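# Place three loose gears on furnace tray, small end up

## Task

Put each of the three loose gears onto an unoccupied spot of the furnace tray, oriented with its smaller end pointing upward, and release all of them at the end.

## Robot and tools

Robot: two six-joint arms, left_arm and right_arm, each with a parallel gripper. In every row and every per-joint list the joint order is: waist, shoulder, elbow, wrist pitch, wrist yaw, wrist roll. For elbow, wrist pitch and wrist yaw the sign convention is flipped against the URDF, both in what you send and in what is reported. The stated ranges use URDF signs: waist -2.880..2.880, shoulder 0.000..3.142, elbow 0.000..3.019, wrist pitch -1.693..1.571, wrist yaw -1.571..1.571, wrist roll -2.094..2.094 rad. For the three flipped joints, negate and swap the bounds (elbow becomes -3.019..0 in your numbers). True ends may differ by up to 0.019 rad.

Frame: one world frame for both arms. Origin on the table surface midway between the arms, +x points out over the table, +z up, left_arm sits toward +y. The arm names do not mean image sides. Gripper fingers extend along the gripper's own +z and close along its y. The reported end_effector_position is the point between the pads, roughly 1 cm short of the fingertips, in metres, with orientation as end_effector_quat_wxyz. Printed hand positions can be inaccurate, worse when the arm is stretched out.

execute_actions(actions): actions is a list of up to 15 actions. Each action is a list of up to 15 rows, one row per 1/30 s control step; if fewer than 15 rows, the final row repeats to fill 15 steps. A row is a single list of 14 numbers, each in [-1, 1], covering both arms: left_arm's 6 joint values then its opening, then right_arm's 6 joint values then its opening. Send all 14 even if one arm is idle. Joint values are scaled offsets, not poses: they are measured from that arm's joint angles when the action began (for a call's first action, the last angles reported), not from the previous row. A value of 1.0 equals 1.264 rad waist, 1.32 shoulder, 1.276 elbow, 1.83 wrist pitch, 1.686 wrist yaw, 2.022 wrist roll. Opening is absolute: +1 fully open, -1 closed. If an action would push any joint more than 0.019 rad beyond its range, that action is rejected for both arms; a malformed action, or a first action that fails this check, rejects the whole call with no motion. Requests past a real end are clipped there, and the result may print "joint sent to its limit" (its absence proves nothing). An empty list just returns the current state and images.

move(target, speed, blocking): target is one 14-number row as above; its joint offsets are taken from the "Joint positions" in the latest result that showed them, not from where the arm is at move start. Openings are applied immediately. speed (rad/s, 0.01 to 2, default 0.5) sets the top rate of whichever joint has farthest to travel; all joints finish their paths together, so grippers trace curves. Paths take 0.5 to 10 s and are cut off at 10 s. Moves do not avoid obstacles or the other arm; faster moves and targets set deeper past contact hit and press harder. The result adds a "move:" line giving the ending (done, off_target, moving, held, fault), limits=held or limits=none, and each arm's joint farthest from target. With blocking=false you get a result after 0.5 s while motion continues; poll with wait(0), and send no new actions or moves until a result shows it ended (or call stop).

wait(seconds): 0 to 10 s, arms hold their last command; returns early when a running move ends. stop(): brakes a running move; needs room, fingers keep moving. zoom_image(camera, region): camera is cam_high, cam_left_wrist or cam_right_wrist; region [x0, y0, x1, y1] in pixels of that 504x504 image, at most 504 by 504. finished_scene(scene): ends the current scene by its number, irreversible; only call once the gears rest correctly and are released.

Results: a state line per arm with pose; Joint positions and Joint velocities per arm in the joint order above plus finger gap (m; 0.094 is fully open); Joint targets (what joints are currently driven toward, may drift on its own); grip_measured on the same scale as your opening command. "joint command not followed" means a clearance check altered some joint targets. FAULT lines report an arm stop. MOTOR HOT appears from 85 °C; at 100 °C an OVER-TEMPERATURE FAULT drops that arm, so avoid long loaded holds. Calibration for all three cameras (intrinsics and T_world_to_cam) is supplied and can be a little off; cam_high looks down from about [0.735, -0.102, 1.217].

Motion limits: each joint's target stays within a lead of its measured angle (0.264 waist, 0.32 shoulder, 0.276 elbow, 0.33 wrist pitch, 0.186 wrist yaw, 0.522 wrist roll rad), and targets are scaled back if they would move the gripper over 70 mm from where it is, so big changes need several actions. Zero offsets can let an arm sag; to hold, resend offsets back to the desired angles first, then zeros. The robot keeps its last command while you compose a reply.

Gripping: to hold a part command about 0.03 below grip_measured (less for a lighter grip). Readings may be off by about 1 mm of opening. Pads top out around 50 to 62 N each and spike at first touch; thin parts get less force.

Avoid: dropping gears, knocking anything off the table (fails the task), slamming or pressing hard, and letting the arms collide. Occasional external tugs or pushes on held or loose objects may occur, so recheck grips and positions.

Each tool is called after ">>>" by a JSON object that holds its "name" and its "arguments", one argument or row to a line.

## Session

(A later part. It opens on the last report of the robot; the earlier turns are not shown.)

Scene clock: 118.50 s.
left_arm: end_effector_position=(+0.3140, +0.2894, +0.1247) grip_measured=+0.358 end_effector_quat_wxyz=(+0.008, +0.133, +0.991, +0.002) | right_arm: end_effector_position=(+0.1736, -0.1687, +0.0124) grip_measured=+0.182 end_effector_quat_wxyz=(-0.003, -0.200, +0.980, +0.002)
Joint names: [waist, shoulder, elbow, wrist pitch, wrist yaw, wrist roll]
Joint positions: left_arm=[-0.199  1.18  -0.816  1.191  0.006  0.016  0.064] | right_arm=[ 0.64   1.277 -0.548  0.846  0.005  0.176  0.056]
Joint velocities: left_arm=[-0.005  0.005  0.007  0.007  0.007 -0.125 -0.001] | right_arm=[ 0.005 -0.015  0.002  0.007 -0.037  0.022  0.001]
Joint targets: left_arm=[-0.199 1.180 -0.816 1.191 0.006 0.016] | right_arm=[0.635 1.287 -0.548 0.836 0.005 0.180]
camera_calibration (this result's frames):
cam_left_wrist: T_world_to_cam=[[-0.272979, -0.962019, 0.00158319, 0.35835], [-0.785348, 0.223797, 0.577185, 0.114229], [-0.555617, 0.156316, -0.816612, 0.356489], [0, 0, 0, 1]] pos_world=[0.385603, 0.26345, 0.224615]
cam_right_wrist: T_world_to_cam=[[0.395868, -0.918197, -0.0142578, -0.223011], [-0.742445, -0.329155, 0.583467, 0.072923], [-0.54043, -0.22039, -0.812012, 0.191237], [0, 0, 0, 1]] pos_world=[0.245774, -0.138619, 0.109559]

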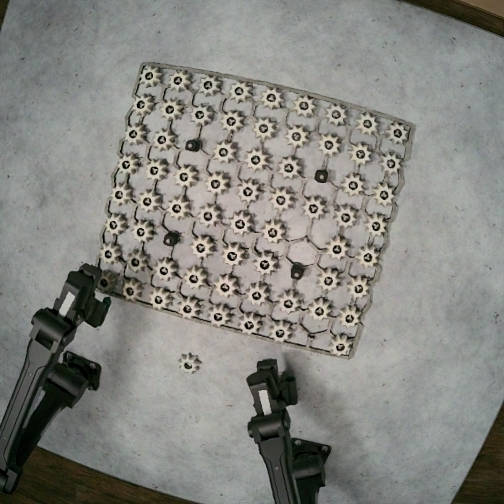

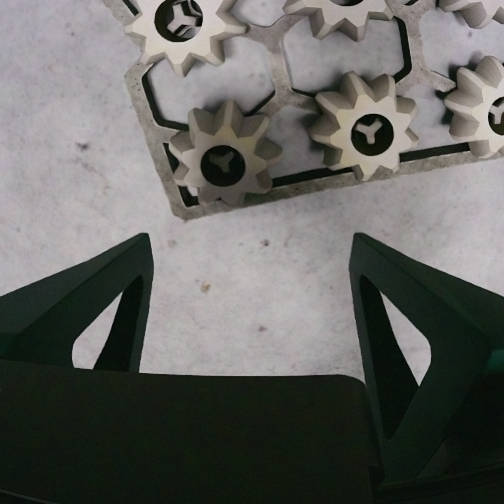

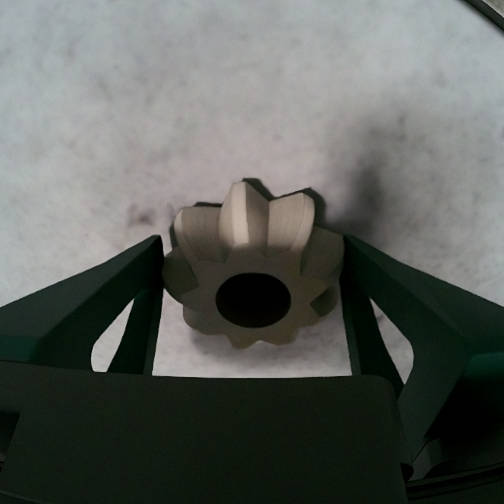

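>>> {"name": "zoom_image", "arguments": {
  "camera": "cam_high",
  "region": [230,210,390,370]
}}

>>> {"name": "execute_actions", "arguments": {
  "actions": [
    [[0,0,0,0,0,0,0.36,-0.004,0.004,0,-0.004,0,0.002,0.125]]
  ]
}}

Region (230, 210, 390, 370) of cam_high's 504x504 image, scaled by 3.150, with more detail than that image has.

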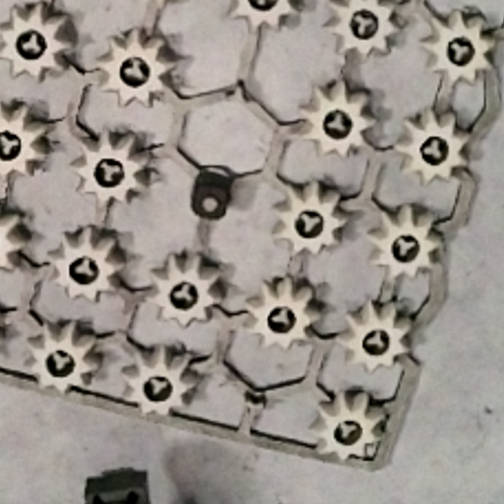

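Scene clock: 119.30 s.
left_arm: end_effector_position=(+0.3140, +0.2894, +0.1247) grip_measured=+0.358 end_effector_quat_wxyz=(+0.008, +0.133, +0.991, +0.002) | right_arm: end_effector_position=(+0.1736, -0.1687, +0.0124) grip_measured=+0.182 end_effector_quat_wxyz=(-0.003, -0.200, +0.980, +0.002)
Joint names: [waist, shoulder, elbow, wrist pitch, wrist yaw, wrist roll]
Joint positions: left_arm=[-0.199  1.18  -0.816  1.191  0.006  0.016  0.064] | right_arm=[ 0.64   1.277 -0.548  0.846  0.005  0.176  0.056]
Joint velocities: left_arm=[-0.015 -0.005  0.007  0.007 -0.007 -0.066 -0.001] | right_arm=[-0.005 -0.005  0.022  0.002 -0.051 -0.066  0.003]
Joint targets: left_arm=[-0.199 1.180 -0.816 1.191 0.006 0.016] | right_arm=[0.635 1.282 -0.548 0.838 0.005 0.180]
camera_calibration (this result's frames):
cam_left_wrist: T_world_to_cam=[[-0.272979, -0.962019, 0.00158319, 0.35835], [-0.785348, 0.223797, 0.577185, 0.114229], [-0.555617, 0.156316, -0.816612, 0.356489], [0, 0, 0, 1]] pos_world=[0.385603, 0.26345, 0.224615]
cam_right_wrist: T_world_to_cam=[[0.395868, -0.918197, -0.0142578, -0.223011], [-0.742445, -0.329155, 0.583467, 0.072923], [-0.54043, -0.22039, -0.812012, 0.191237], [0, 0, 0, 1]] pos_world=[0.245774, -0.138619, 0.109559]

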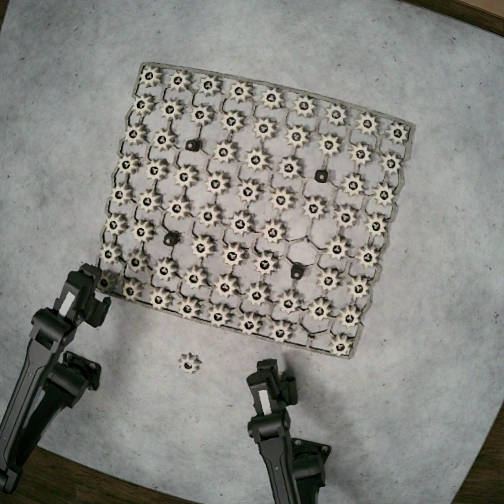

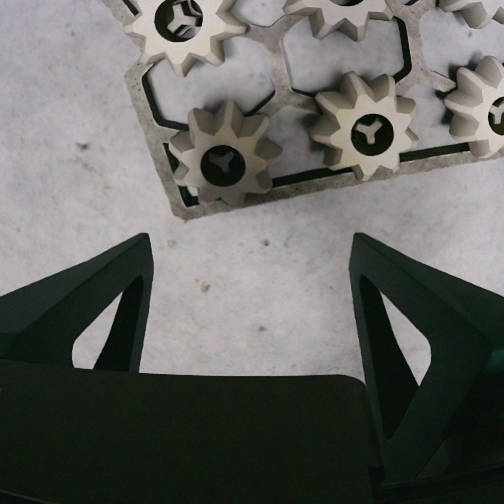

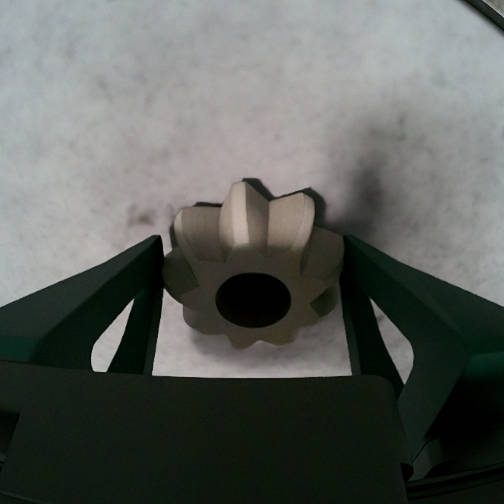

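>>> {"name": "move", "arguments": {
  "target": [0,0,0,0,0,0,0.36,0,-0.098,-0.124,0.1175,0,0,0.125],
  "speed": 0.25
}}

Scene clock: 121.80 s.
left_arm: end_effector_position=(+0.3140, +0.2894, +0.1247) grip_measured=+0.358 end_effector_quat_wxyz=(+0.008, +0.133, +0.991, +0.002) | right_arm: end_effector_position=(+0.1800, -0.1645, +0.0705) grip_measured=+0.182 end_effector_quat_wxyz=(+0.001, -0.200, +0.980, +0.003)
Joint names: [waist, shoulder, elbow, wrist pitch, wrist yaw, wrist roll]
Joint positions: left_arm=[-0.199  1.18  -0.816  1.191  0.006  0.016  0.064] | right_arm=[ 0.64   1.169 -0.65   1.049  0.005  0.176  0.056]
Joint velocities: left_arm=[-0.005 -0.015 -0.012 -0.012  0.007  0.007  0.001] | right_arm=[ 0.005  0.005  0.002  0.002 -0.022  0.007 -0.001]
Joint targets: left_arm=[-0.199 1.180 -0.816 1.191 0.006 0.016] | right_arm=[0.640 1.148 -0.706 1.061 0.005 0.176]
move: off_target (right_arm); limits=none; left_arm: farthest joint: the waist, 0.000 radians from its target (0.000 radians at the start); right_arm: farthest joint: the elbow, 0.056 radians from its target (0.158 radians at the start)
camera_calibration (this result's frames):
cam_left_wrist: T_world_to_cam=[[-0.272979, -0.962019, 0.00158319, 0.35835], [-0.785348, 0.223797, 0.577185, 0.114229], [-0.555617, 0.156316, -0.816612, 0.356489], [0, 0, 0, 1]] pos_world=[0.385603, 0.26345, 0.224615]
cam_right_wrist: T_world_to_cam=[[0.395958, -0.918138, -0.0154925, -0.220806], [-0.745968, -0.331455, 0.577641, 0.0457836], [-0.535489, -0.217165, -0.816144, 0.242712], [0, 0, 0, 1]] pos_world=[0.251553, -0.134847, 0.16822]

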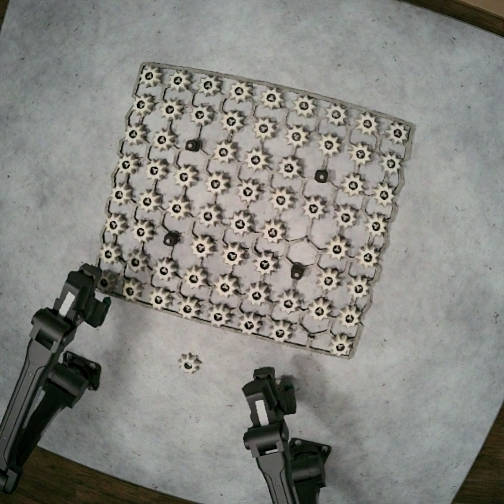

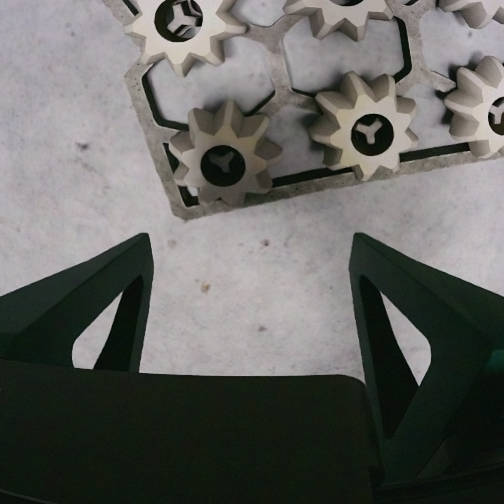

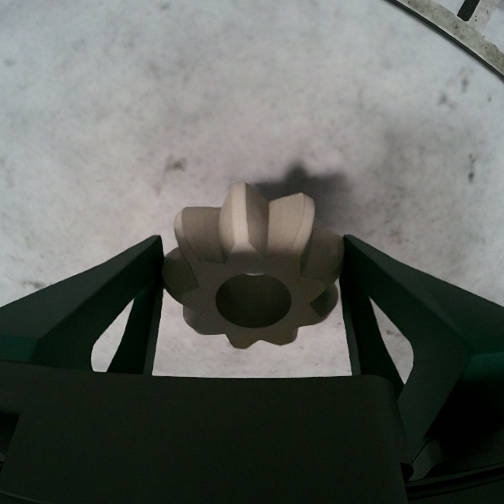

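>>> {"name": "move", "arguments": {
  "target": [0,0,0,0,0,0,0.36,-0.293,0.115,-0.235,0.058,0,-0.373,0.125],
  "speed": 0.6
}}

Scene clock: 124.23 s.
left_arm: end_effector_position=(+0.3140, +0.2894, +0.1247) grip_measured=+0.358 end_effector_quat_wxyz=(+0.008, +0.133, +0.991, +0.002) | right_arm: end_effector_position=(+0.2886, -0.2398, +0.1117) grip_measured=+0.183 end_effector_quat_wxyz=(+0.003, -0.380, +0.925, +0.002)
Joint names: [waist, shoulder, elbow, wrist pitch, wrist yaw, wrist roll]
Joint positions: left_arm=[-0.199  1.18  -0.816  1.191  0.006  0.016  0.064] | right_arm=[ 0.273  1.314 -0.892  1.143  0.005 -0.569  0.056]
Joint velocities: left_arm=[ 0.005 -0.015  0.002  0.032  0.066  0.051  0.   ] | right_arm=[-0.005  0.005 -0.002 -0.002  0.022  0.037 -0.   ]
Joint targets: left_arm=[-0.199 1.180 -0.816 1.191 0.006 0.016] | right_arm=[0.270 1.320 -0.950 1.155 0.005 -0.578]
move: off_target (right_arm); limits=none; left_arm: farthest joint: the waist, 0.000 radians from its target (0.000 radians at the start); right_arm: farthest joint: the elbow, 0.058 radians from its target (0.300 radians at the start)
camera_calibration (this result's frames):
cam_left_wrist: T_world_to_cam=[[-0.272979, -0.962019, 0.00158319, 0.35835], [-0.785348, 0.223797, 0.577185, 0.114229], [-0.555617, 0.156316, -0.816612, 0.356489], [0, 0, 0, 1]] pos_world=[0.385603, 0.26345, 0.224615]
cam_right_wrist: T_world_to_cam=[[0.706416, -0.707706, -0.0113823, -0.37189], [-0.574825, -0.583012, 0.574171, -0.0312705], [-0.41298, -0.399061, -0.818656, 0.239448], [0, 0, 0, 1]] pos_world=[0.343621, -0.185865, 0.209747]

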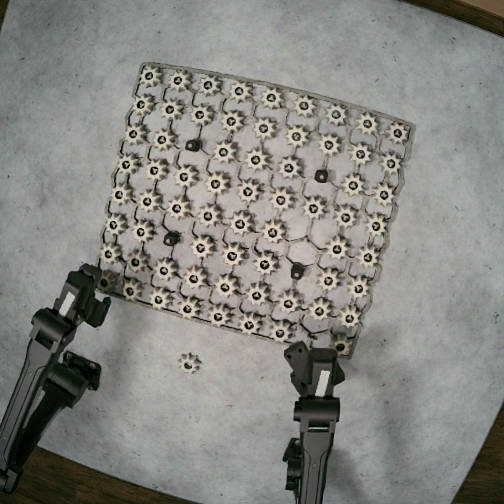

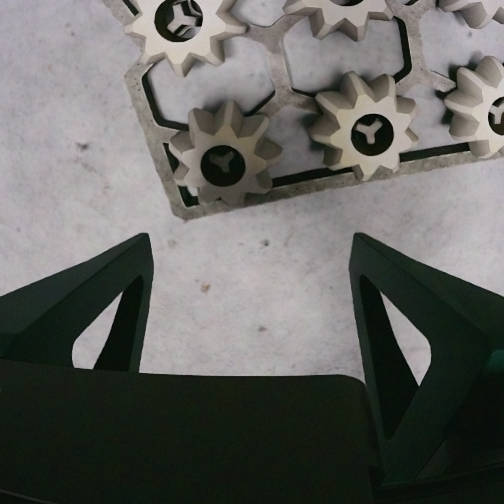

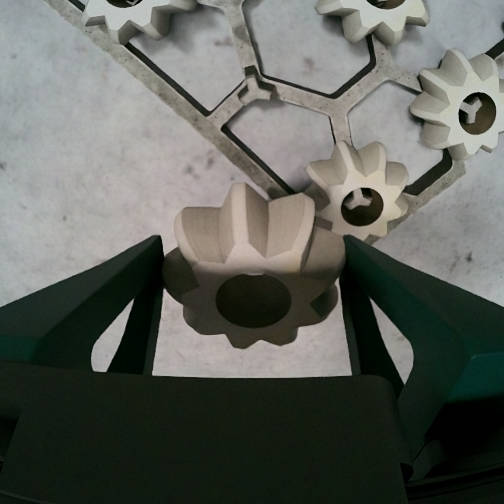

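>>> {"name": "zoom_image", "arguments": {
  "camera": "cam_right_wrist",
  "region": [200,40,320,160]
}}

Region (200, 40, 320, 160) of cam_right_wrist's 504x504 image, scaled by 4.200, with more detail than that image has.

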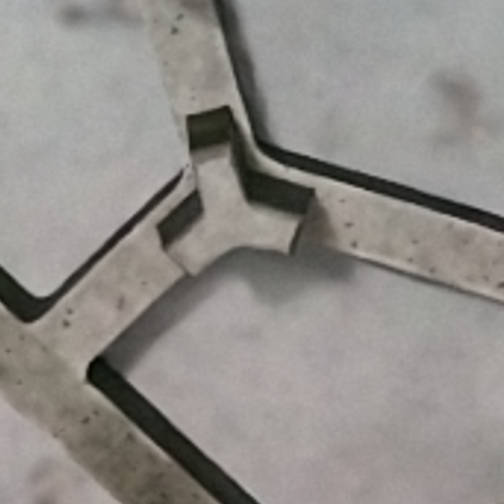

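>>> {"name": "move", "arguments": {
  "target": [0,0,0,0,0,0,0.36,0.050,0.1235,-0.018,-0.084,0,0.031,0.125],
  "speed": 0.2
}}

Scene clock: 127.07 s.
left_arm: end_effector_position=(+0.3140, +0.2894, +0.1247) grip_measured=+0.358 end_effector_quat_wxyz=(+0.008, +0.133, +0.991, +0.002) | right_arm: end_effector_position=(+0.3062, -0.2159, +0.0539) grip_measured=+0.183 end_effector_quat_wxyz=(-0.013, -0.381, +0.925, +0.004)
Joint names: [waist, shoulder, elbow, wrist pitch, wrist yaw, wrist roll]
Joint positions: left_arm=[-0.199  1.18  -0.816  1.191  0.006  0.016  0.064] | right_arm=[ 0.327  1.477 -0.882  1.002  0.005 -0.516  0.056]
Joint velocities: left_arm=[-0.005  0.005 -0.012  0.007 -0.022  0.022 -0.001] | right_arm=[-0.005  0.005  0.012  0.007  0.007 -0.095 -0.001]
Joint targets: left_arm=[-0.199 1.180 -0.816 1.191 0.006 0.016] | right_arm=[0.336 1.477 -0.915 0.990 0.005 -0.506]
move: off_target (right_arm); limits=none; left_arm: farthest joint: the waist, 0.000 radians from its target (0.000 radians at the start); right_arm: farthest joint: the elbow, 0.033 radians from its target (0.023 radians at the start)
camera_calibration (this result's frames):
cam_left_wrist: T_world_to_cam=[[-0.272979, -0.962019, 0.00158319, 0.35835], [-0.785348, 0.223797, 0.577185, 0.114229], [-0.555617, 0.156316, -0.816612, 0.356489], [0, 0, 0, 1]] pos_world=[0.385603, 0.26345, 0.224615]
cam_right_wrist: T_world_to_cam=[[0.706893, -0.706787, -0.027485, -0.367128], [-0.555869, -0.579142, 0.596326, 0.0198092], [-0.437393, -0.40626, -0.802272, 0.213994], [0, 0, 0, 1]] pos_world=[0.364131, -0.161071, 0.149778]

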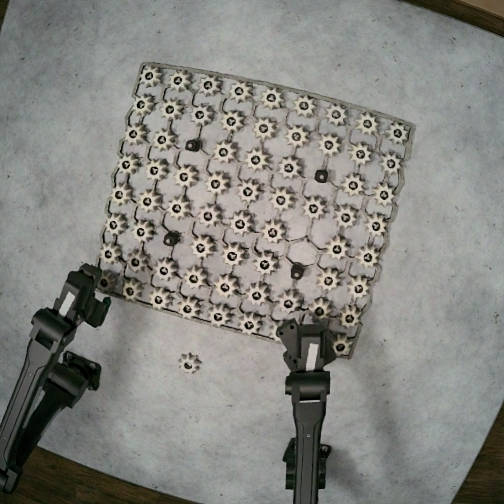

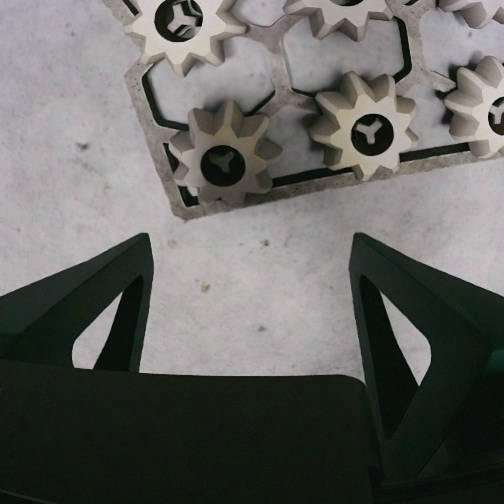

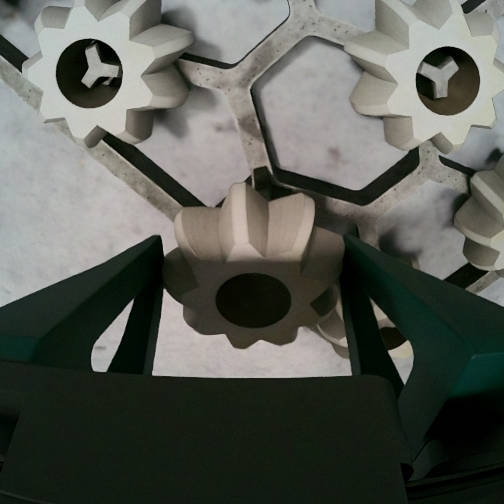

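>>> {"name": "execute_actions", "arguments": {
  "actions": [
    [[0,0,0,0,0,0,0.36,0.004,-0.008,-0.032,-0.004,0,0.004,0.125],[0,0,0,0,0,0,0.36,0.004,-0.012,-0.037,-0.004,0,0.004,0.125],[0,0,0,0,0,0,0.36,0.004,-0.015,-0.041,-0.004,0,0.004,0.125],[0,0,0,0,0,0,0.36,0.004,-0.018,-0.044,-0.004,0,0.004,0.125],[0,0,0,0,0,0,0.36,0.004,-0.020,-0.047,-0.004,0,0.004,0.125],[0,0,0,0,0,0,0.36,0.004,-0.022,-0.049,-0.004,0,0.004,0.125],[0,0,0,0,0,0,0.36,0.004,-0.024,-0.051,-0.004,0,0.004,0.125],[0,0,0,0,0,0,0.36,0.004,-0.025,-0.052,-0.004,0,0.004,0.125],[0,0,0,0,0,0,0.36,0.004,-0.026,-0.053,-0.004,0,0.004,0.125],[0,0,0,0,0,0,0.36,0.004,-0.027,-0.054,-0.004,0,0.004,0.125],[0,0,0,0,0,0,0.36,0.004,-0.028,-0.055,-0.004,0,0.004,0.125]]
  ]
}}

Scene clock: 129.47 s.
left_arm: end_effector_position=(+0.3140, +0.2894, +0.1247) grip_measured=+0.358 end_effector_quat_wxyz=(+0.008, +0.133, +0.991, +0.002) | right_arm: end_effector_position=(+0.3119, -0.2144, +0.0584) grip_measured=+0.183 end_effector_quat_wxyz=(-0.006, -0.381, +0.925, +0.003)
Joint names: [waist, shoulder, elbow, wrist pitch, wrist yaw, wrist roll]
Joint positions: left_arm=[-0.199  1.18  -0.816  1.191  0.006  0.016  0.064] | right_arm=[ 0.327  1.476 -0.895  1.002  0.005 -0.516  0.056]
Joint velocities: left_arm=[-0.005 -0.005  0.002  0.022 -0.095  0.037 -0.   ] | right_arm=[ 0.005  0.005 -0.002  0.017  0.022  0.007 -0.   ]
Joint targets: left_arm=[-0.199 1.180 -0.816 1.191 0.006 0.016] | right_arm=[0.333 1.441 -0.952 0.995 0.005 -0.508]
camera_calibration (this result's frames):
cam_left_wrist: T_world_to_cam=[[-0.272979, -0.962019, 0.00158319, 0.35835], [-0.785348, 0.223797, 0.577185, 0.114229], [-0.555617, 0.156316, -0.816612, 0.356489], [0, 0, 0, 1]] pos_world=[0.385603, 0.26345, 0.224615]
cam_right_wrist: T_world_to_cam=[[0.70695, -0.706968, -0.0204691, -0.37039], [-0.564146, -0.581114, 0.586555, 0.023922], [-0.42657, -0.403117, -0.809651, 0.218411], [0, 0, 0, 1]] pos_world=[0.36851, -0.159907, 0.155224]

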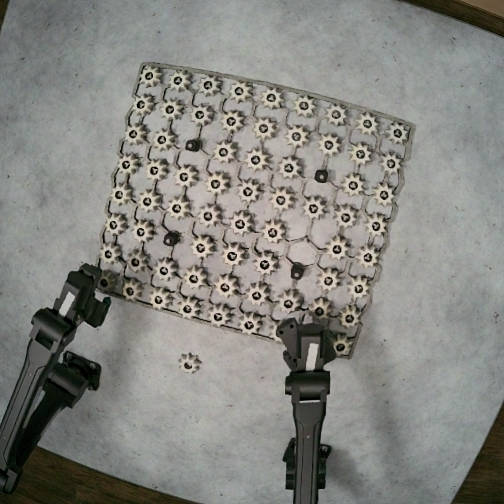

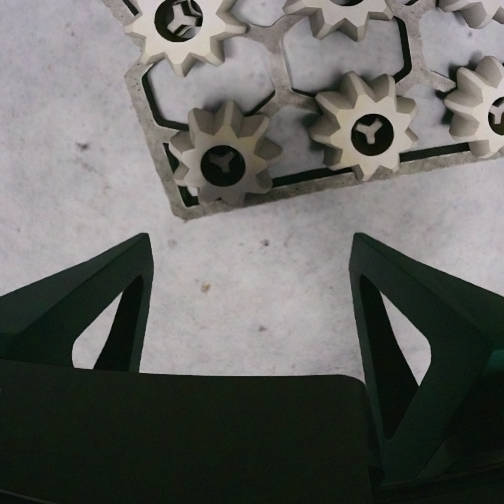

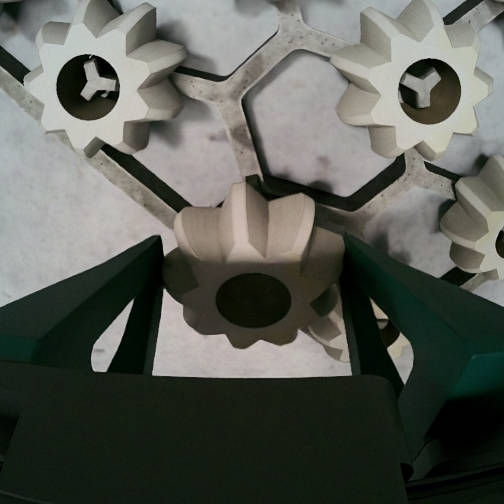

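>>> {"name": "execute_actions", "arguments": {
  "actions": [
    [[0,0,0,0,0,0,0.36,0.003,-0.012,-0.040,-0.008,0,0.003,0.125],[0,0,0,0,0,0,0.36,0.003,-0.012,-0.040,-0.010,0,0.003,0.125],[0,0,0,0,0,0,0.36,0.003,-0.012,-0.040,-0.012,0,0.003,0.125],[0,0,0,0,0,0,0.36,0.003,-0.012,-0.040,-0.0135,0,0.003,0.125],[0,0,0,0,0,0,0.36,0.003,-0.012,-0.040,-0.0145,0,0.003,0.125]]
  ]
}}

Scene clock: 130.70 s.
left_arm: end_effector_position=(+0.3140, +0.2894, +0.1247) grip_measured=+0.358 end_effector_quat_wxyz=(+0.008, +0.133, +0.991, +0.002) | right_arm: end_effector_position=(+0.3153, -0.2134, +0.0589) grip_measured=+0.183 end_effector_quat_wxyz=(+0.002, -0.381, +0.925, +0.002)
Joint names: [waist, shoulder, elbow, wrist pitch, wrist yaw, wrist roll]
Joint positions: left_arm=[-0.199  1.18  -0.816  1.191  0.006  0.016  0.064] | right_arm=[ 0.327  1.475 -0.895  0.989  0.005 -0.516  0.056]
Joint velocities: left_arm=[-0.005 -0.005  0.002  0.007 -0.022 -0.066  0.   ] | right_arm=[ 0.005  0.005 -0.012  0.017  0.007 -0.007  0.   ]
Joint targets: left_arm=[-0.199 1.180 -0.816 1.191 0.006 0.016] | right_arm=[0.331 1.460 -0.946 0.975 0.005 -0.509]
camera_calibration (this result's frames):
cam_left_wrist: T_world_to_cam=[[-0.272979, -0.962019, 0.00158319, 0.35835], [-0.785348, 0.223797, 0.577185, 0.114229], [-0.555617, 0.156316, -0.816612, 0.356489], [0, 0, 0, 1]] pos_world=[0.385603, 0.26345, 0.224615]
cam_right_wrist: T_world_to_cam=[[0.70719, -0.706902, -0.0130778, -0.372635], [-0.572492, -0.583383, 0.576122, 0.028855], [-0.414892, -0.399941, -0.817259, 0.218092], [0, 0, 0, 1]] pos_world=[0.370528, -0.159359, 0.156741]

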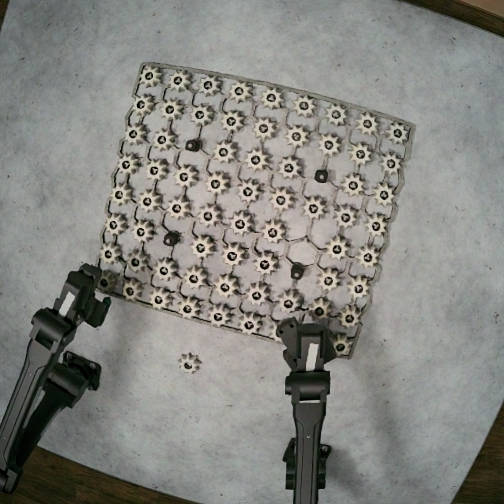

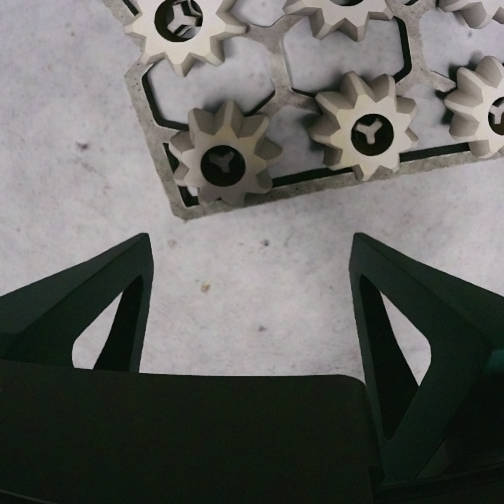

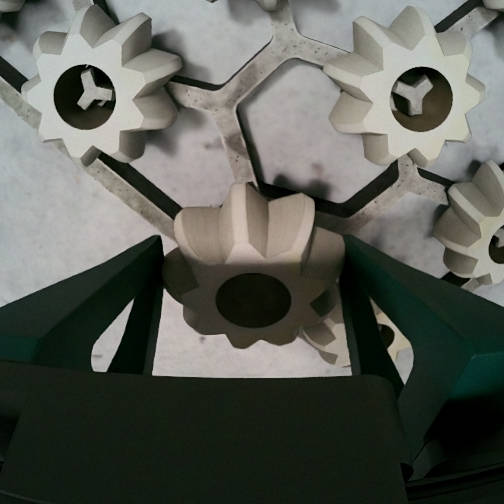

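>>> {"name": "execute_actions", "arguments": {
  "actions": [
    [[0,0,0,0,0,0,0.36,0.002,0.0105,-0.0034,-0.0093,0,0.003,0.125],[0,0,0,0,0,0,0.36,0.002,0.0118,-0.0021,-0.011,0,0.003,0.125],[0,0,0,0,0,0,0.36,0.002,0.0132,-0.0008,-0.0127,0,0.003,0.125],[0,0,0,0,0,0,0.36,0.002,0.0145,0.0005,-0.0144,0,0.003,0.125],[0,0,0,0,0,0,0.36,0.002,0.0159,0.0018,-0.016,0,0.003,0.125],[0,0,0,0,0,0,0.36,0.002,0.0173,0.0031,-0.0177,0,0.003,0.125],[0,0,0,0,0,0,0.36,0.002,0.0186,0.0044,-0.0194,0,0.003,0.125],[0,0,0,0,0,0,0.36,0.002,0.02,0.0057,-0.0211,0,0.003,0.125],[0,0,0,0,0,0,0.36,0.002,0.0213,0.007,-0.0228,0,0.003,0.125],[0,0,0,0,0,0,0.36,0.002,0.0227,0.0083,-0.0244,0,0.003,0.125],[0,0,0,0,0,0,0.36,0.002,0.0241,0.0096,-0.0261,0,0.003,0.125],[0,0,0,0,0,0,0.36,0.002,0.0254,0.0109,-0.0278,0,0.003,0.125],[0,0,0,0,0,0,0.36,0.002,0.0268,0.0122,-0.0295,0,0.003,0.125],[0,0,0,0,0,0,0.36,0.002,0.0281,0.0135,-0.0312,0,0.003,0.125],[0,0,0,0,0,0,0.36,0.002,0.0295,0.0148,-0.0328,0,0.003,0.125]]
  ]
}}

Scene clock: 132.93 s.
left_arm: end_effector_position=(+0.3140, +0.2894, +0.1247) grip_measured=+0.358 end_effector_quat_wxyz=(+0.008, +0.133, +0.991, +0.002) | right_arm: end_effector_position=(+0.3121, -0.2143, +0.0416) grip_measured=+0.183 end_effector_quat_wxyz=(-0.003, -0.381, +0.925, +0.003)
Joint names: [waist, shoulder, elbow, wrist pitch, wrist yaw, wrist roll]
Joint positions: left_arm=[-0.199  1.18  -0.816  1.191  0.006  0.016  0.064] | right_arm=[ 0.327  1.502 -0.87   0.947  0.005 -0.516  0.056]
Joint velocities: left_arm=[-0.005 -0.005  0.007  0.017  0.095 -0.022 -0.   ] | right_arm=[-0.005  0.034  0.051 -0.076  0.022  0.007 -0.   ]
Joint targets: left_arm=[-0.199 1.180 -0.816 1.191 0.006 0.016] | right_arm=[0.330 1.514 -0.877 0.929 0.005 -0.509]
camera_calibration (this result's frames):
cam_left_wrist: T_world_to_cam=[[-0.272979, -0.962019, 0.00158319, 0.35835], [-0.785348, 0.223797, 0.577185, 0.114229], [-0.555617, 0.156316, -0.816612, 0.356489], [0, 0, 0, 1]] pos_world=[0.385603, 0.26345, 0.224615]
cam_right_wrist: T_world_to_cam=[[0.707042, -0.706943, -0.0180057, -0.370955], [-0.566944, -0.581875, 0.583091, 0.0347479], [-0.422689, -0.402062, -0.812207, 0.204053], [0, 0, 0, 1]] pos_world=[0.368232, -0.159983, 0.138793]

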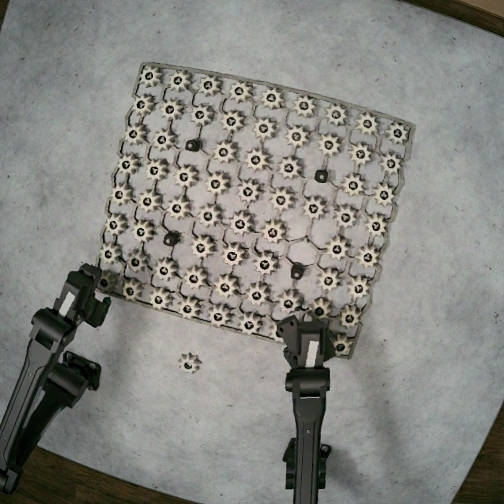

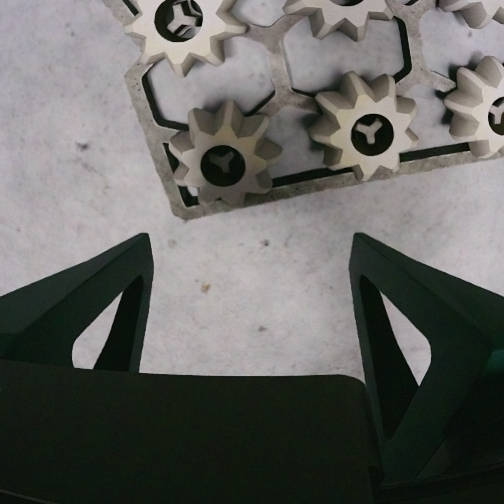

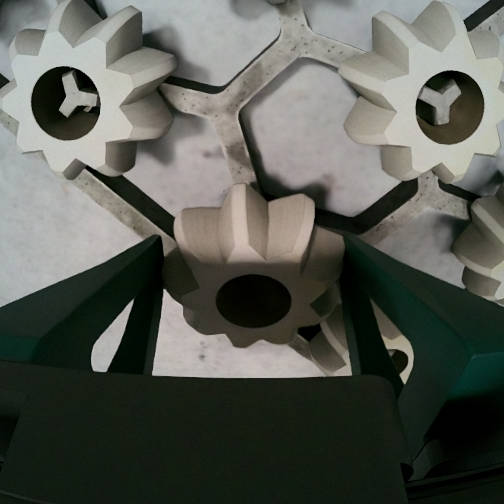

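>>> {"name": "execute_actions", "arguments": {
  "actions": []
}}

Scene clock: 133.20 s.
left_arm: end_effector_position=(+0.3140, +0.2894, +0.1247) grip_measured=+0.358 end_effector_quat_wxyz=(+0.008, +0.133, +0.991, +0.002) | right_arm: end_effector_position=(+0.3119, -0.2143, +0.0388) grip_measured=+0.183 end_effector_quat_wxyz=(-0.004, -0.381, +0.925, +0.003)
Joint names: [waist, shoulder, elbow, wrist pitch, wrist yaw, wrist roll]
Joint positions: left_arm=[-0.199  1.18  -0.816  1.191  0.006  0.016  0.064] | right_arm=[ 0.327  1.507 -0.867  0.939  0.005 -0.516  0.056]
Joint velocities: left_arm=[-0.005 -0.015 -0.002  0.002 -0.022 -0.022  0.   ] | right_arm=[ 0.005 -0.005  0.007 -0.002 -0.007 -0.022  0.001]
Joint targets: left_arm=[-0.199 1.180 -0.816 1.191 0.006 0.016] | right_arm=[0.330 1.514 -0.876 0.929 0.005 -0.509]
camera_calibration (this result's frames):
cam_left_wrist: T_world_to_cam=[[-0.272979, -0.962019, 0.00158319, 0.35835], [-0.785348, 0.223797, 0.577185, 0.114229], [-0.555617, 0.156316, -0.816612, 0.356489], [0, 0, 0, 1]] pos_world=[0.385603, 0.26345, 0.224615]
cam_right_wrist: T_world_to_cam=[[0.707021, -0.706948, -0.0185742, -0.370907], [-0.5663, -0.5817, 0.583892, 0.0360891], [-0.423586, -0.402305, -0.811619, 0.201906], [0, 0, 0, 1]] pos_world=[0.368201, -0.159991, 0.135909]

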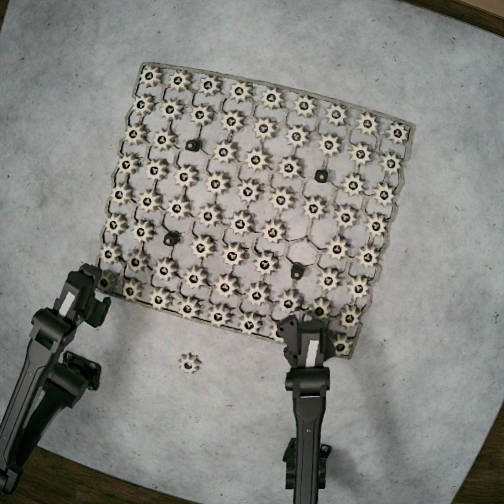

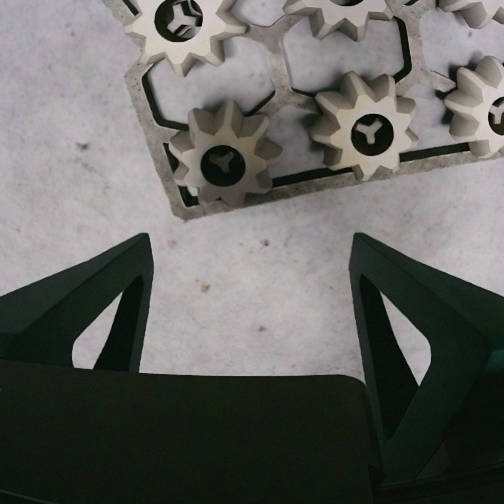

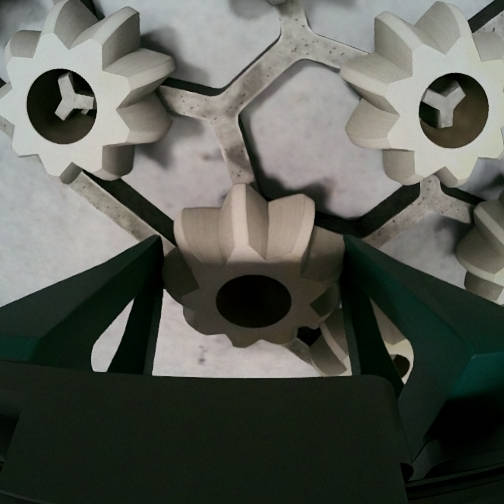

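>>> {"name": "execute_actions", "arguments": {
  "actions": [
    [[0,0,0,0,0,0,0.36,0.002,0.009,-0.007,-0.009,0,0.003,0.125],[0,0,0,0,0,0,0.36,0.002,0.0105,-0.007,-0.011,0,0.003,0.125],[0,0,0,0,0,0,0.36,0.002,0.012,-0.007,-0.013,0,0.003,0.125],[0,0,0,0,0,0,0.36,0.002,0.0135,-0.006,-0.0145,0,0.003,0.125],[0,0,0,0,0,0,0.36,0.002,0.015,-0.005,-0.016,0,0.003,0.125],[0,0,0,0,0,0,0.36,0.002,0.0162,-0.004,-0.0175,0,0.003,0.125],[0,0,0,0,0,0,0.36,0.002,0.0174,-0.003,-0.019,0,0.003,0.125],[0,0,0,0,0,0,0.36,0.002,0.0186,-0.002,-0.0205,0,0.003,0.125],[0,0,0,0,0,0,0.36,0.002,0.0198,-0.001,-0.022,0,0.003,0.125],[0,0,0,0,0,0,0.36,0.002,0.021,0,-0.0235,0,0.003,0.125],[0,0,0,0,0,0,0.36,0.002,0.022,0.001,-0.025,0,0.003,0.125],[0,0,0,0,0,0,0.36,0.002,0.023,0.002,-0.0265,0,0.003,0.125],[0,0,0,0,0,0,0.36,0.002,0.024,0.003,-0.028,0,0.003,0.125],[0,0,0,0,0,0,0.36,0.002,0.025,0.003,-0.029,0,0.003,0.125],[0,0,0,0,0,0,0.36,0.002,0.026,0.003,-0.030,0,0.003,0.125]],
    [[0,0,0,0,0,0,0.36,0,0.008,0,-0.006,0,0,0.125]]
  ]
}}

Scene clock: 134.73 s.
left_arm: end_effector_position=(+0.3140, +0.2894, +0.1247) grip_measured=+0.358 end_effector_quat_wxyz=(+0.008, +0.133, +0.991, +0.002) | right_arm: end_effector_position=(+0.3130, -0.2140, +0.0266) grip_measured=+0.183 end_effector_quat_wxyz=(-0.003, -0.381, +0.925, +0.003)
Joint names: [waist, shoulder, elbow, wrist pitch, wrist yaw, wrist roll]
Joint positions: left_arm=[-0.199  1.18  -0.816  1.191  0.006  0.016  0.064] | right_arm=[ 0.327  1.531 -0.855  0.901  0.005 -0.516  0.056]
Joint velocities: left_arm=[-0.015 -0.015  0.007 -0.002  0.066 -0.037  0.   ] | right_arm=[-0.005 -0.015  0.002  0.012  0.022  0.007 -0.001]
Joint targets: left_arm=[-0.199 1.180 -0.816 1.191 0.006 0.016] | right_arm=[0.327 1.542 -0.855 0.890 0.005 -0.516]
camera_calibration (this result's frames):
cam_left_wrist: T_world_to_cam=[[-0.272979, -0.962019, 0.00158319, 0.35835], [-0.785348, 0.223797, 0.577185, 0.114229], [-0.555617, 0.156316, -0.816612, 0.356489], [0, 0, 0, 1]] pos_world=[0.385603, 0.26345, 0.224615]
cam_right_wrist: T_world_to_cam=[[0.707051, -0.706934, -0.0179577, -0.371639], [-0.567317, -0.582205, 0.5824, 0.0442663], [-0.422174, -0.401599, -0.812704, 0.192292], [0, 0, 0, 1]] pos_world=[0.369061, -0.159728, 0.123822]

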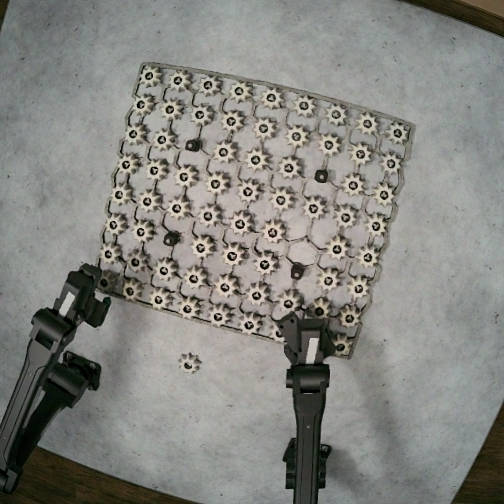

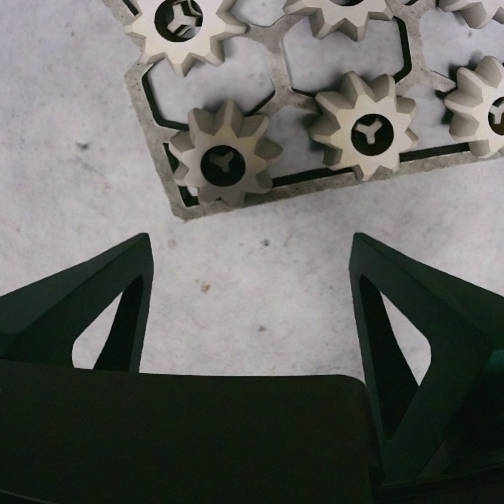

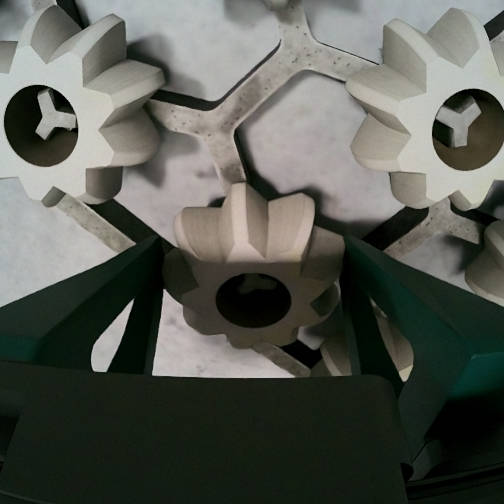

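>>> {"name": "zoom_image", "arguments": {
  "camera": "cam_right_wrist",
  "region": [190,240,320,350]
}}

>>> {"name": "execute_actions", "arguments": {
  "actions": [
    [[0,0,0,0,0,0,0.36,0,0,0,0,0,0,0.16],[0,0,0,0,0,0,0.36,0,0,0,0,0,0,0.18],[0,0,0,0,0,0,0.36,0,0,0,0,0,0,0.19],[0,0,0,0,0,0,0.36,0,0,0,0,0,0,0.20],[0,0,0,0,0,0,0.36,0,0,0,0,0,0,0.22],[0,0,0,0,0,0,0.36,0,0,0,0,0,0,0.25],[0,0,0,0,0,0,0.36,0,0,0,0,0,0,0.28],[0,0,0,0,0,0,0.36,0,0,0,0,0,0,0.31],[0,0,0,0,0,0,0.36,0,0,0,0,0,0,0.34],[0,0,0,0,0,0,0.36,0,0,0,0,0,0,0.36]]
  ]
}}

Region (190, 240, 320, 350) of cam_right_wrist's 504x504 image, scaled by 3.877, with more detail than that image has; it fills the top 426 rows of this view, and the rest is white.

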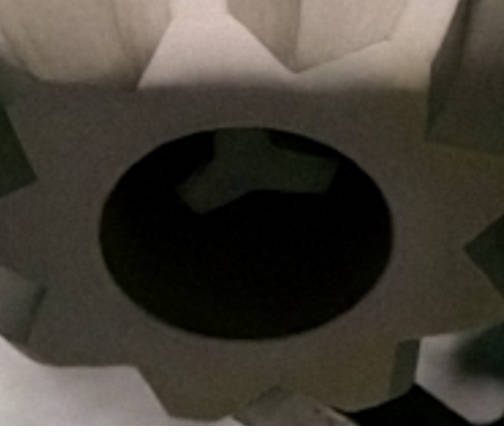

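Scene clock: 135.67 s.
left_arm: end_effector_position=(+0.3140, +0.2894, +0.1247) grip_measured=+0.358 end_effector_quat_wxyz=(+0.008, +0.133, +0.991, +0.002) | right_arm: end_effector_position=(+0.3121, -0.2142, +0.0260) grip_measured=+0.359 end_effector_quat_wxyz=(-0.004, -0.381, +0.925, +0.003)
Joint names: [waist, shoulder, elbow, wrist pitch, wrist yaw, wrist roll]
Joint positions: left_arm=[-0.199  1.18  -0.816  1.191  0.006  0.016  0.064] | right_arm=[ 0.327  1.531 -0.853  0.901  0.006 -0.516  0.064]
Joint velocities: left_arm=[-0.005 -0.005  0.002  0.012 -0.051  0.022 -0.   ] | right_arm=[ 0.005 -0.005  0.007 -0.007 -0.022 -0.037 -0.   ]
Joint targets: left_arm=[-0.199 1.180 -0.816 1.191 0.006 0.016] | right_arm=[0.327 1.531 -0.855 0.901 0.005 -0.516]
camera_calibration (this result's frames):
cam_left_wrist: T_world_to_cam=[[-0.272979, -0.962019, 0.00158319, 0.35835], [-0.785348, 0.223797, 0.577185, 0.114229], [-0.555617, 0.156316, -0.816612, 0.356489], [0, 0, 0, 1]] pos_world=[0.385603, 0.26345, 0.224615]
cam_right_wrist: T_world_to_cam=[[0.707013, -0.706939, -0.0192362, -0.371088], [-0.566187, -0.582126, 0.583577, 0.043607], [-0.423751, -0.401705, -0.81183, 0.191825], [0, 0, 0, 1]] pos_world=[0.36834, -0.159895, 0.123143]

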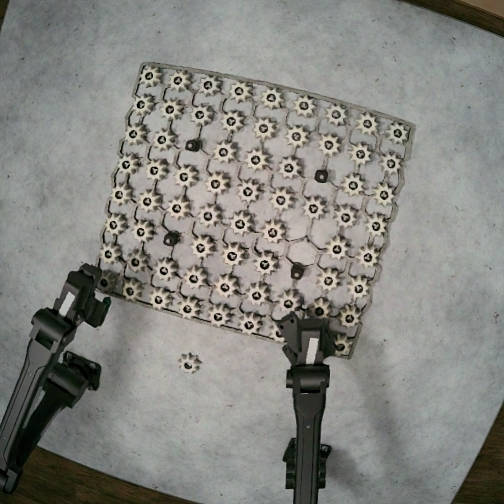

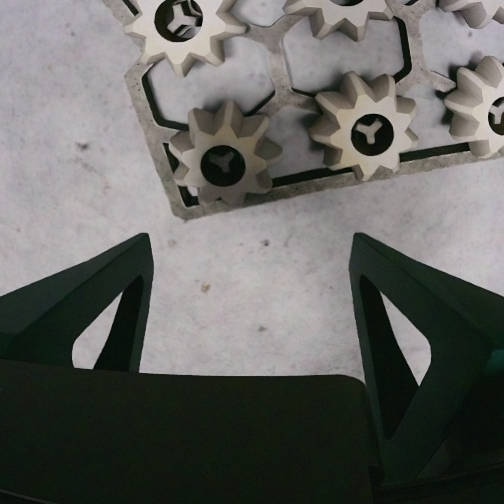

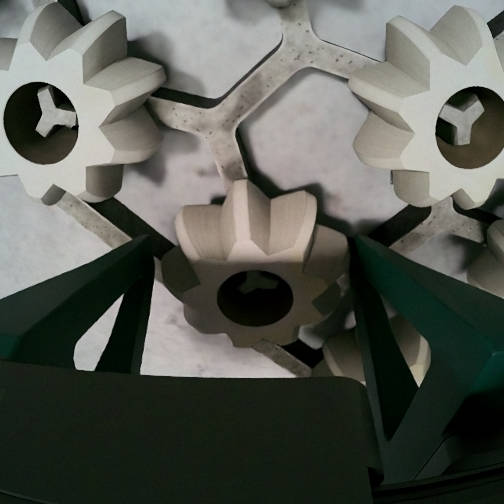

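>>> {"name": "execute_actions", "arguments": {
  "actions": [
    [[0,0,0,0,0,0,0.36,0,-0.018,-0.036,0.007,0,0,0.36],[0,0,0,0,0,0,0.36,0,-0.023,-0.042,0.012,0,0,0.36],[0,0,0,0,0,0,0.36,0,-0.028,-0.046,0.017,0,0,0.36],[0,0,0,0,0,0,0.36,0,-0.032,-0.048,0.021,0,0,0.36],[0,0,0,0,0,0,0.36,0,-0.036,-0.050,0.025,0,0,0.36],[0,0,0,0,0,0,0.36,0,-0.039,-0.0525,0.028,0,0,0.36],[0,0,0,0,0,0,0.36,0,-0.042,-0.055,0.032,0,0,0.36],[0,0,0,0,0,0,0.36,0,-0.046,-0.057,0.036,0,0,0.36],[0,0,0,0,0,0,0.36,0,-0.049,-0.059,0.0395,0,0,0.36],[0,0,0,0,0,0,0.36,0,-0.052,-0.0615,0.043,0,0,0.36],[0,0,0,0,0,0,0.36,0,-0.056,-0.064,0.047,0,0,0.36],[0,0,0,0,0,0,0.36,0,-0.059,-0.066,0.051,0,0,0.36],[0,0,0,0,0,0,0.36,0,-0.062,-0.068,0.054,0,0,0.36],[0,0,0,0,0,0,0.36,0,-0.066,-0.0705,0.058,0,0,0.36],[0,0,0,0,0,0,0.36,0,-0.069,-0.073,0.062,0,0,0.36]]
  ]
}}

Scene clock: 137.30 s.
left_arm: end_effector_position=(+0.3140, +0.2894, +0.1247) grip_measured=+0.358 end_effector_quat_wxyz=(+0.008, +0.133, +0.991, +0.002) | right_arm: end_effector_position=(+0.3167, -0.2129, +0.0623) grip_measured=+0.359 end_effector_quat_wxyz=(+0.006, -0.381, +0.925, +0.002)
Joint names: [waist, shoulder, elbow, wrist pitch, wrist yaw, wrist roll]
Joint positions: left_arm=[-0.199  1.18  -0.816  1.191  0.006  0.016  0.064] | right_arm=[ 0.327  1.467 -0.897  0.989  0.006 -0.516  0.064]
Joint velocities: left_arm=[-0.015 -0.005 -0.017 -0.017 -0.037 -0.066 -0.   ] | right_arm=[-0.005 -0.122 -0.061  0.193 -0.007 -0.007  0.   ]
Joint targets: left_arm=[-0.199 1.180 -0.816 1.191 0.006 0.016] | right_arm=[0.327 1.440 -0.946 1.015 0.006 -0.516]
camera_calibration (this result's frames):
cam_left_wrist: T_world_to_cam=[[-0.272979, -0.962019, 0.00158319, 0.35835], [-0.785348, 0.223797, 0.577185, 0.114229], [-0.555617, 0.156316, -0.816612, 0.356489], [0, 0, 0, 1]] pos_world=[0.385603, 0.26345, 0.224615]
cam_right_wrist: T_world_to_cam=[[0.707294, -0.706863, -0.00900007, -0.373489], [-0.577643, -0.585241, 0.569053, 0.0296557], [-0.407509, -0.397289, -0.822252, 0.220212], [0, 0, 0, 1]] pos_world=[0.371035, -0.159162, 0.160832]

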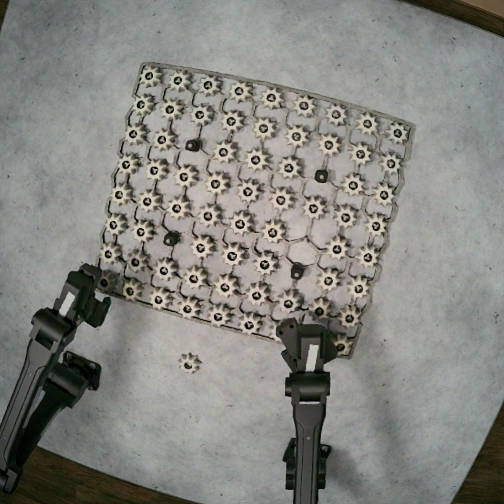

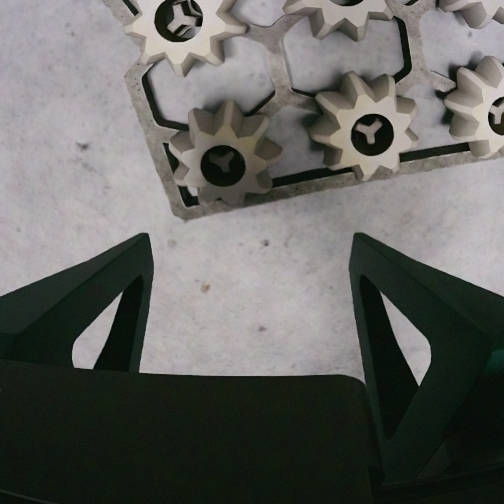

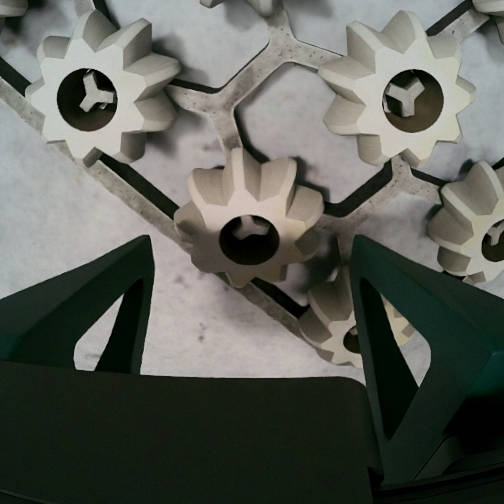

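>>> {"name": "move", "arguments": {
  "target": [0,0,0,0,0,0,0.36,0.615,0.010,-0.169,0.091,0,0.26,0.45],
  "speed": 0.8
}}

Scene clock: 139.57 s.
left_arm: end_effector_position=(+0.3140, +0.2894, +0.1247) grip_measured=+0.358 end_effector_quat_wxyz=(+0.008, +0.133, +0.991, +0.002) | right_arm: end_effector_position=(+0.1573, +0.0440, +0.1217) grip_measured=+0.449 end_effector_quat_wxyz=(+0.012, -0.502, +0.865, +0.011)
Joint names: [waist, shoulder, elbow, wrist pitch, wrist yaw, wrist roll]
Joint positions: left_arm=[-0.199  1.18  -0.816  1.191  0.006  0.016  0.064] | right_arm=[ 1.115  1.463 -1.068  1.144  0.006  0.     0.068]
Joint velocities: left_arm=[-0.005 -0.005  0.002  0.002  0.037 -0.022  0.001] | right_arm=[-0.005 -0.005  0.017  0.007 -0.022  0.051 -0.001]
Joint targets: left_arm=[-0.199 1.180 -0.816 1.191 0.006 0.016] | right_arm=[1.105 1.480 -1.113 1.155 0.006 0.010]
move: off_target (right_arm); limits=none; left_arm: farthest joint: the waist, 0.000 radians from its target (0.000 radians at the start); right_arm: farthest joint: the elbow, 0.044 radians from its target (0.210 radians at the start)
camera_calibration (this result's frames):
cam_left_wrist: T_world_to_cam=[[-0.272979, -0.962019, 0.00158319, 0.35835], [-0.785348, 0.223797, 0.577185, 0.114229], [-0.555617, 0.156316, -0.816612, 0.356489], [0, 0, 0, 1]] pos_world=[0.385603, 0.26345, 0.224615]
cam_right_wrist: T_world_to_cam=[[0.871102, -0.490855, -0.0155683, -0.113095], [-0.401399, -0.729898, 0.553288, 0.0346551], [-0.282947, -0.475722, -0.832844, 0.291289], [0, 0, 0, 1]] pos_world=[0.194847, 0.108354, 0.221663]

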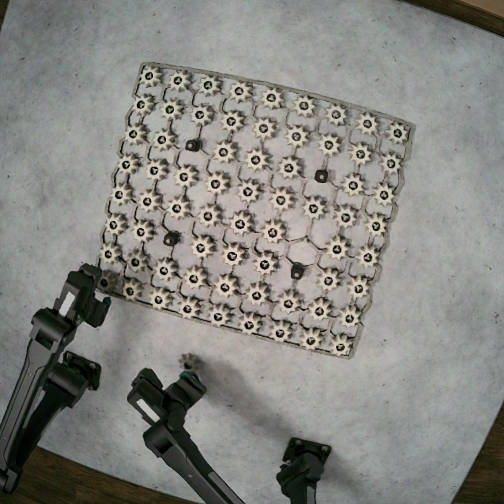

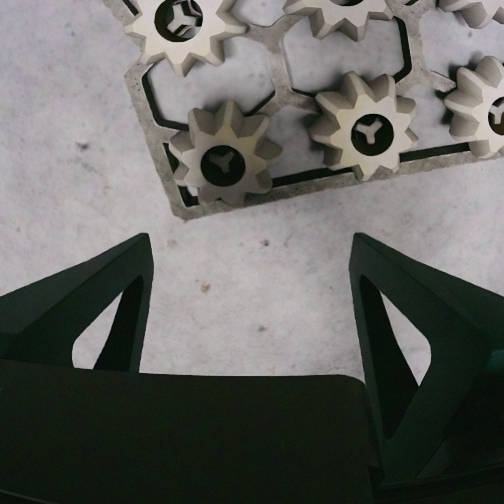

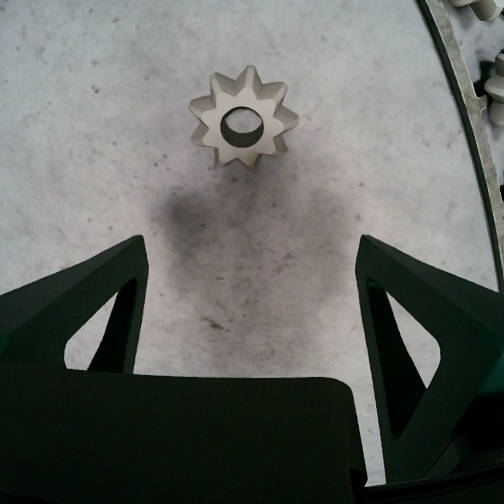

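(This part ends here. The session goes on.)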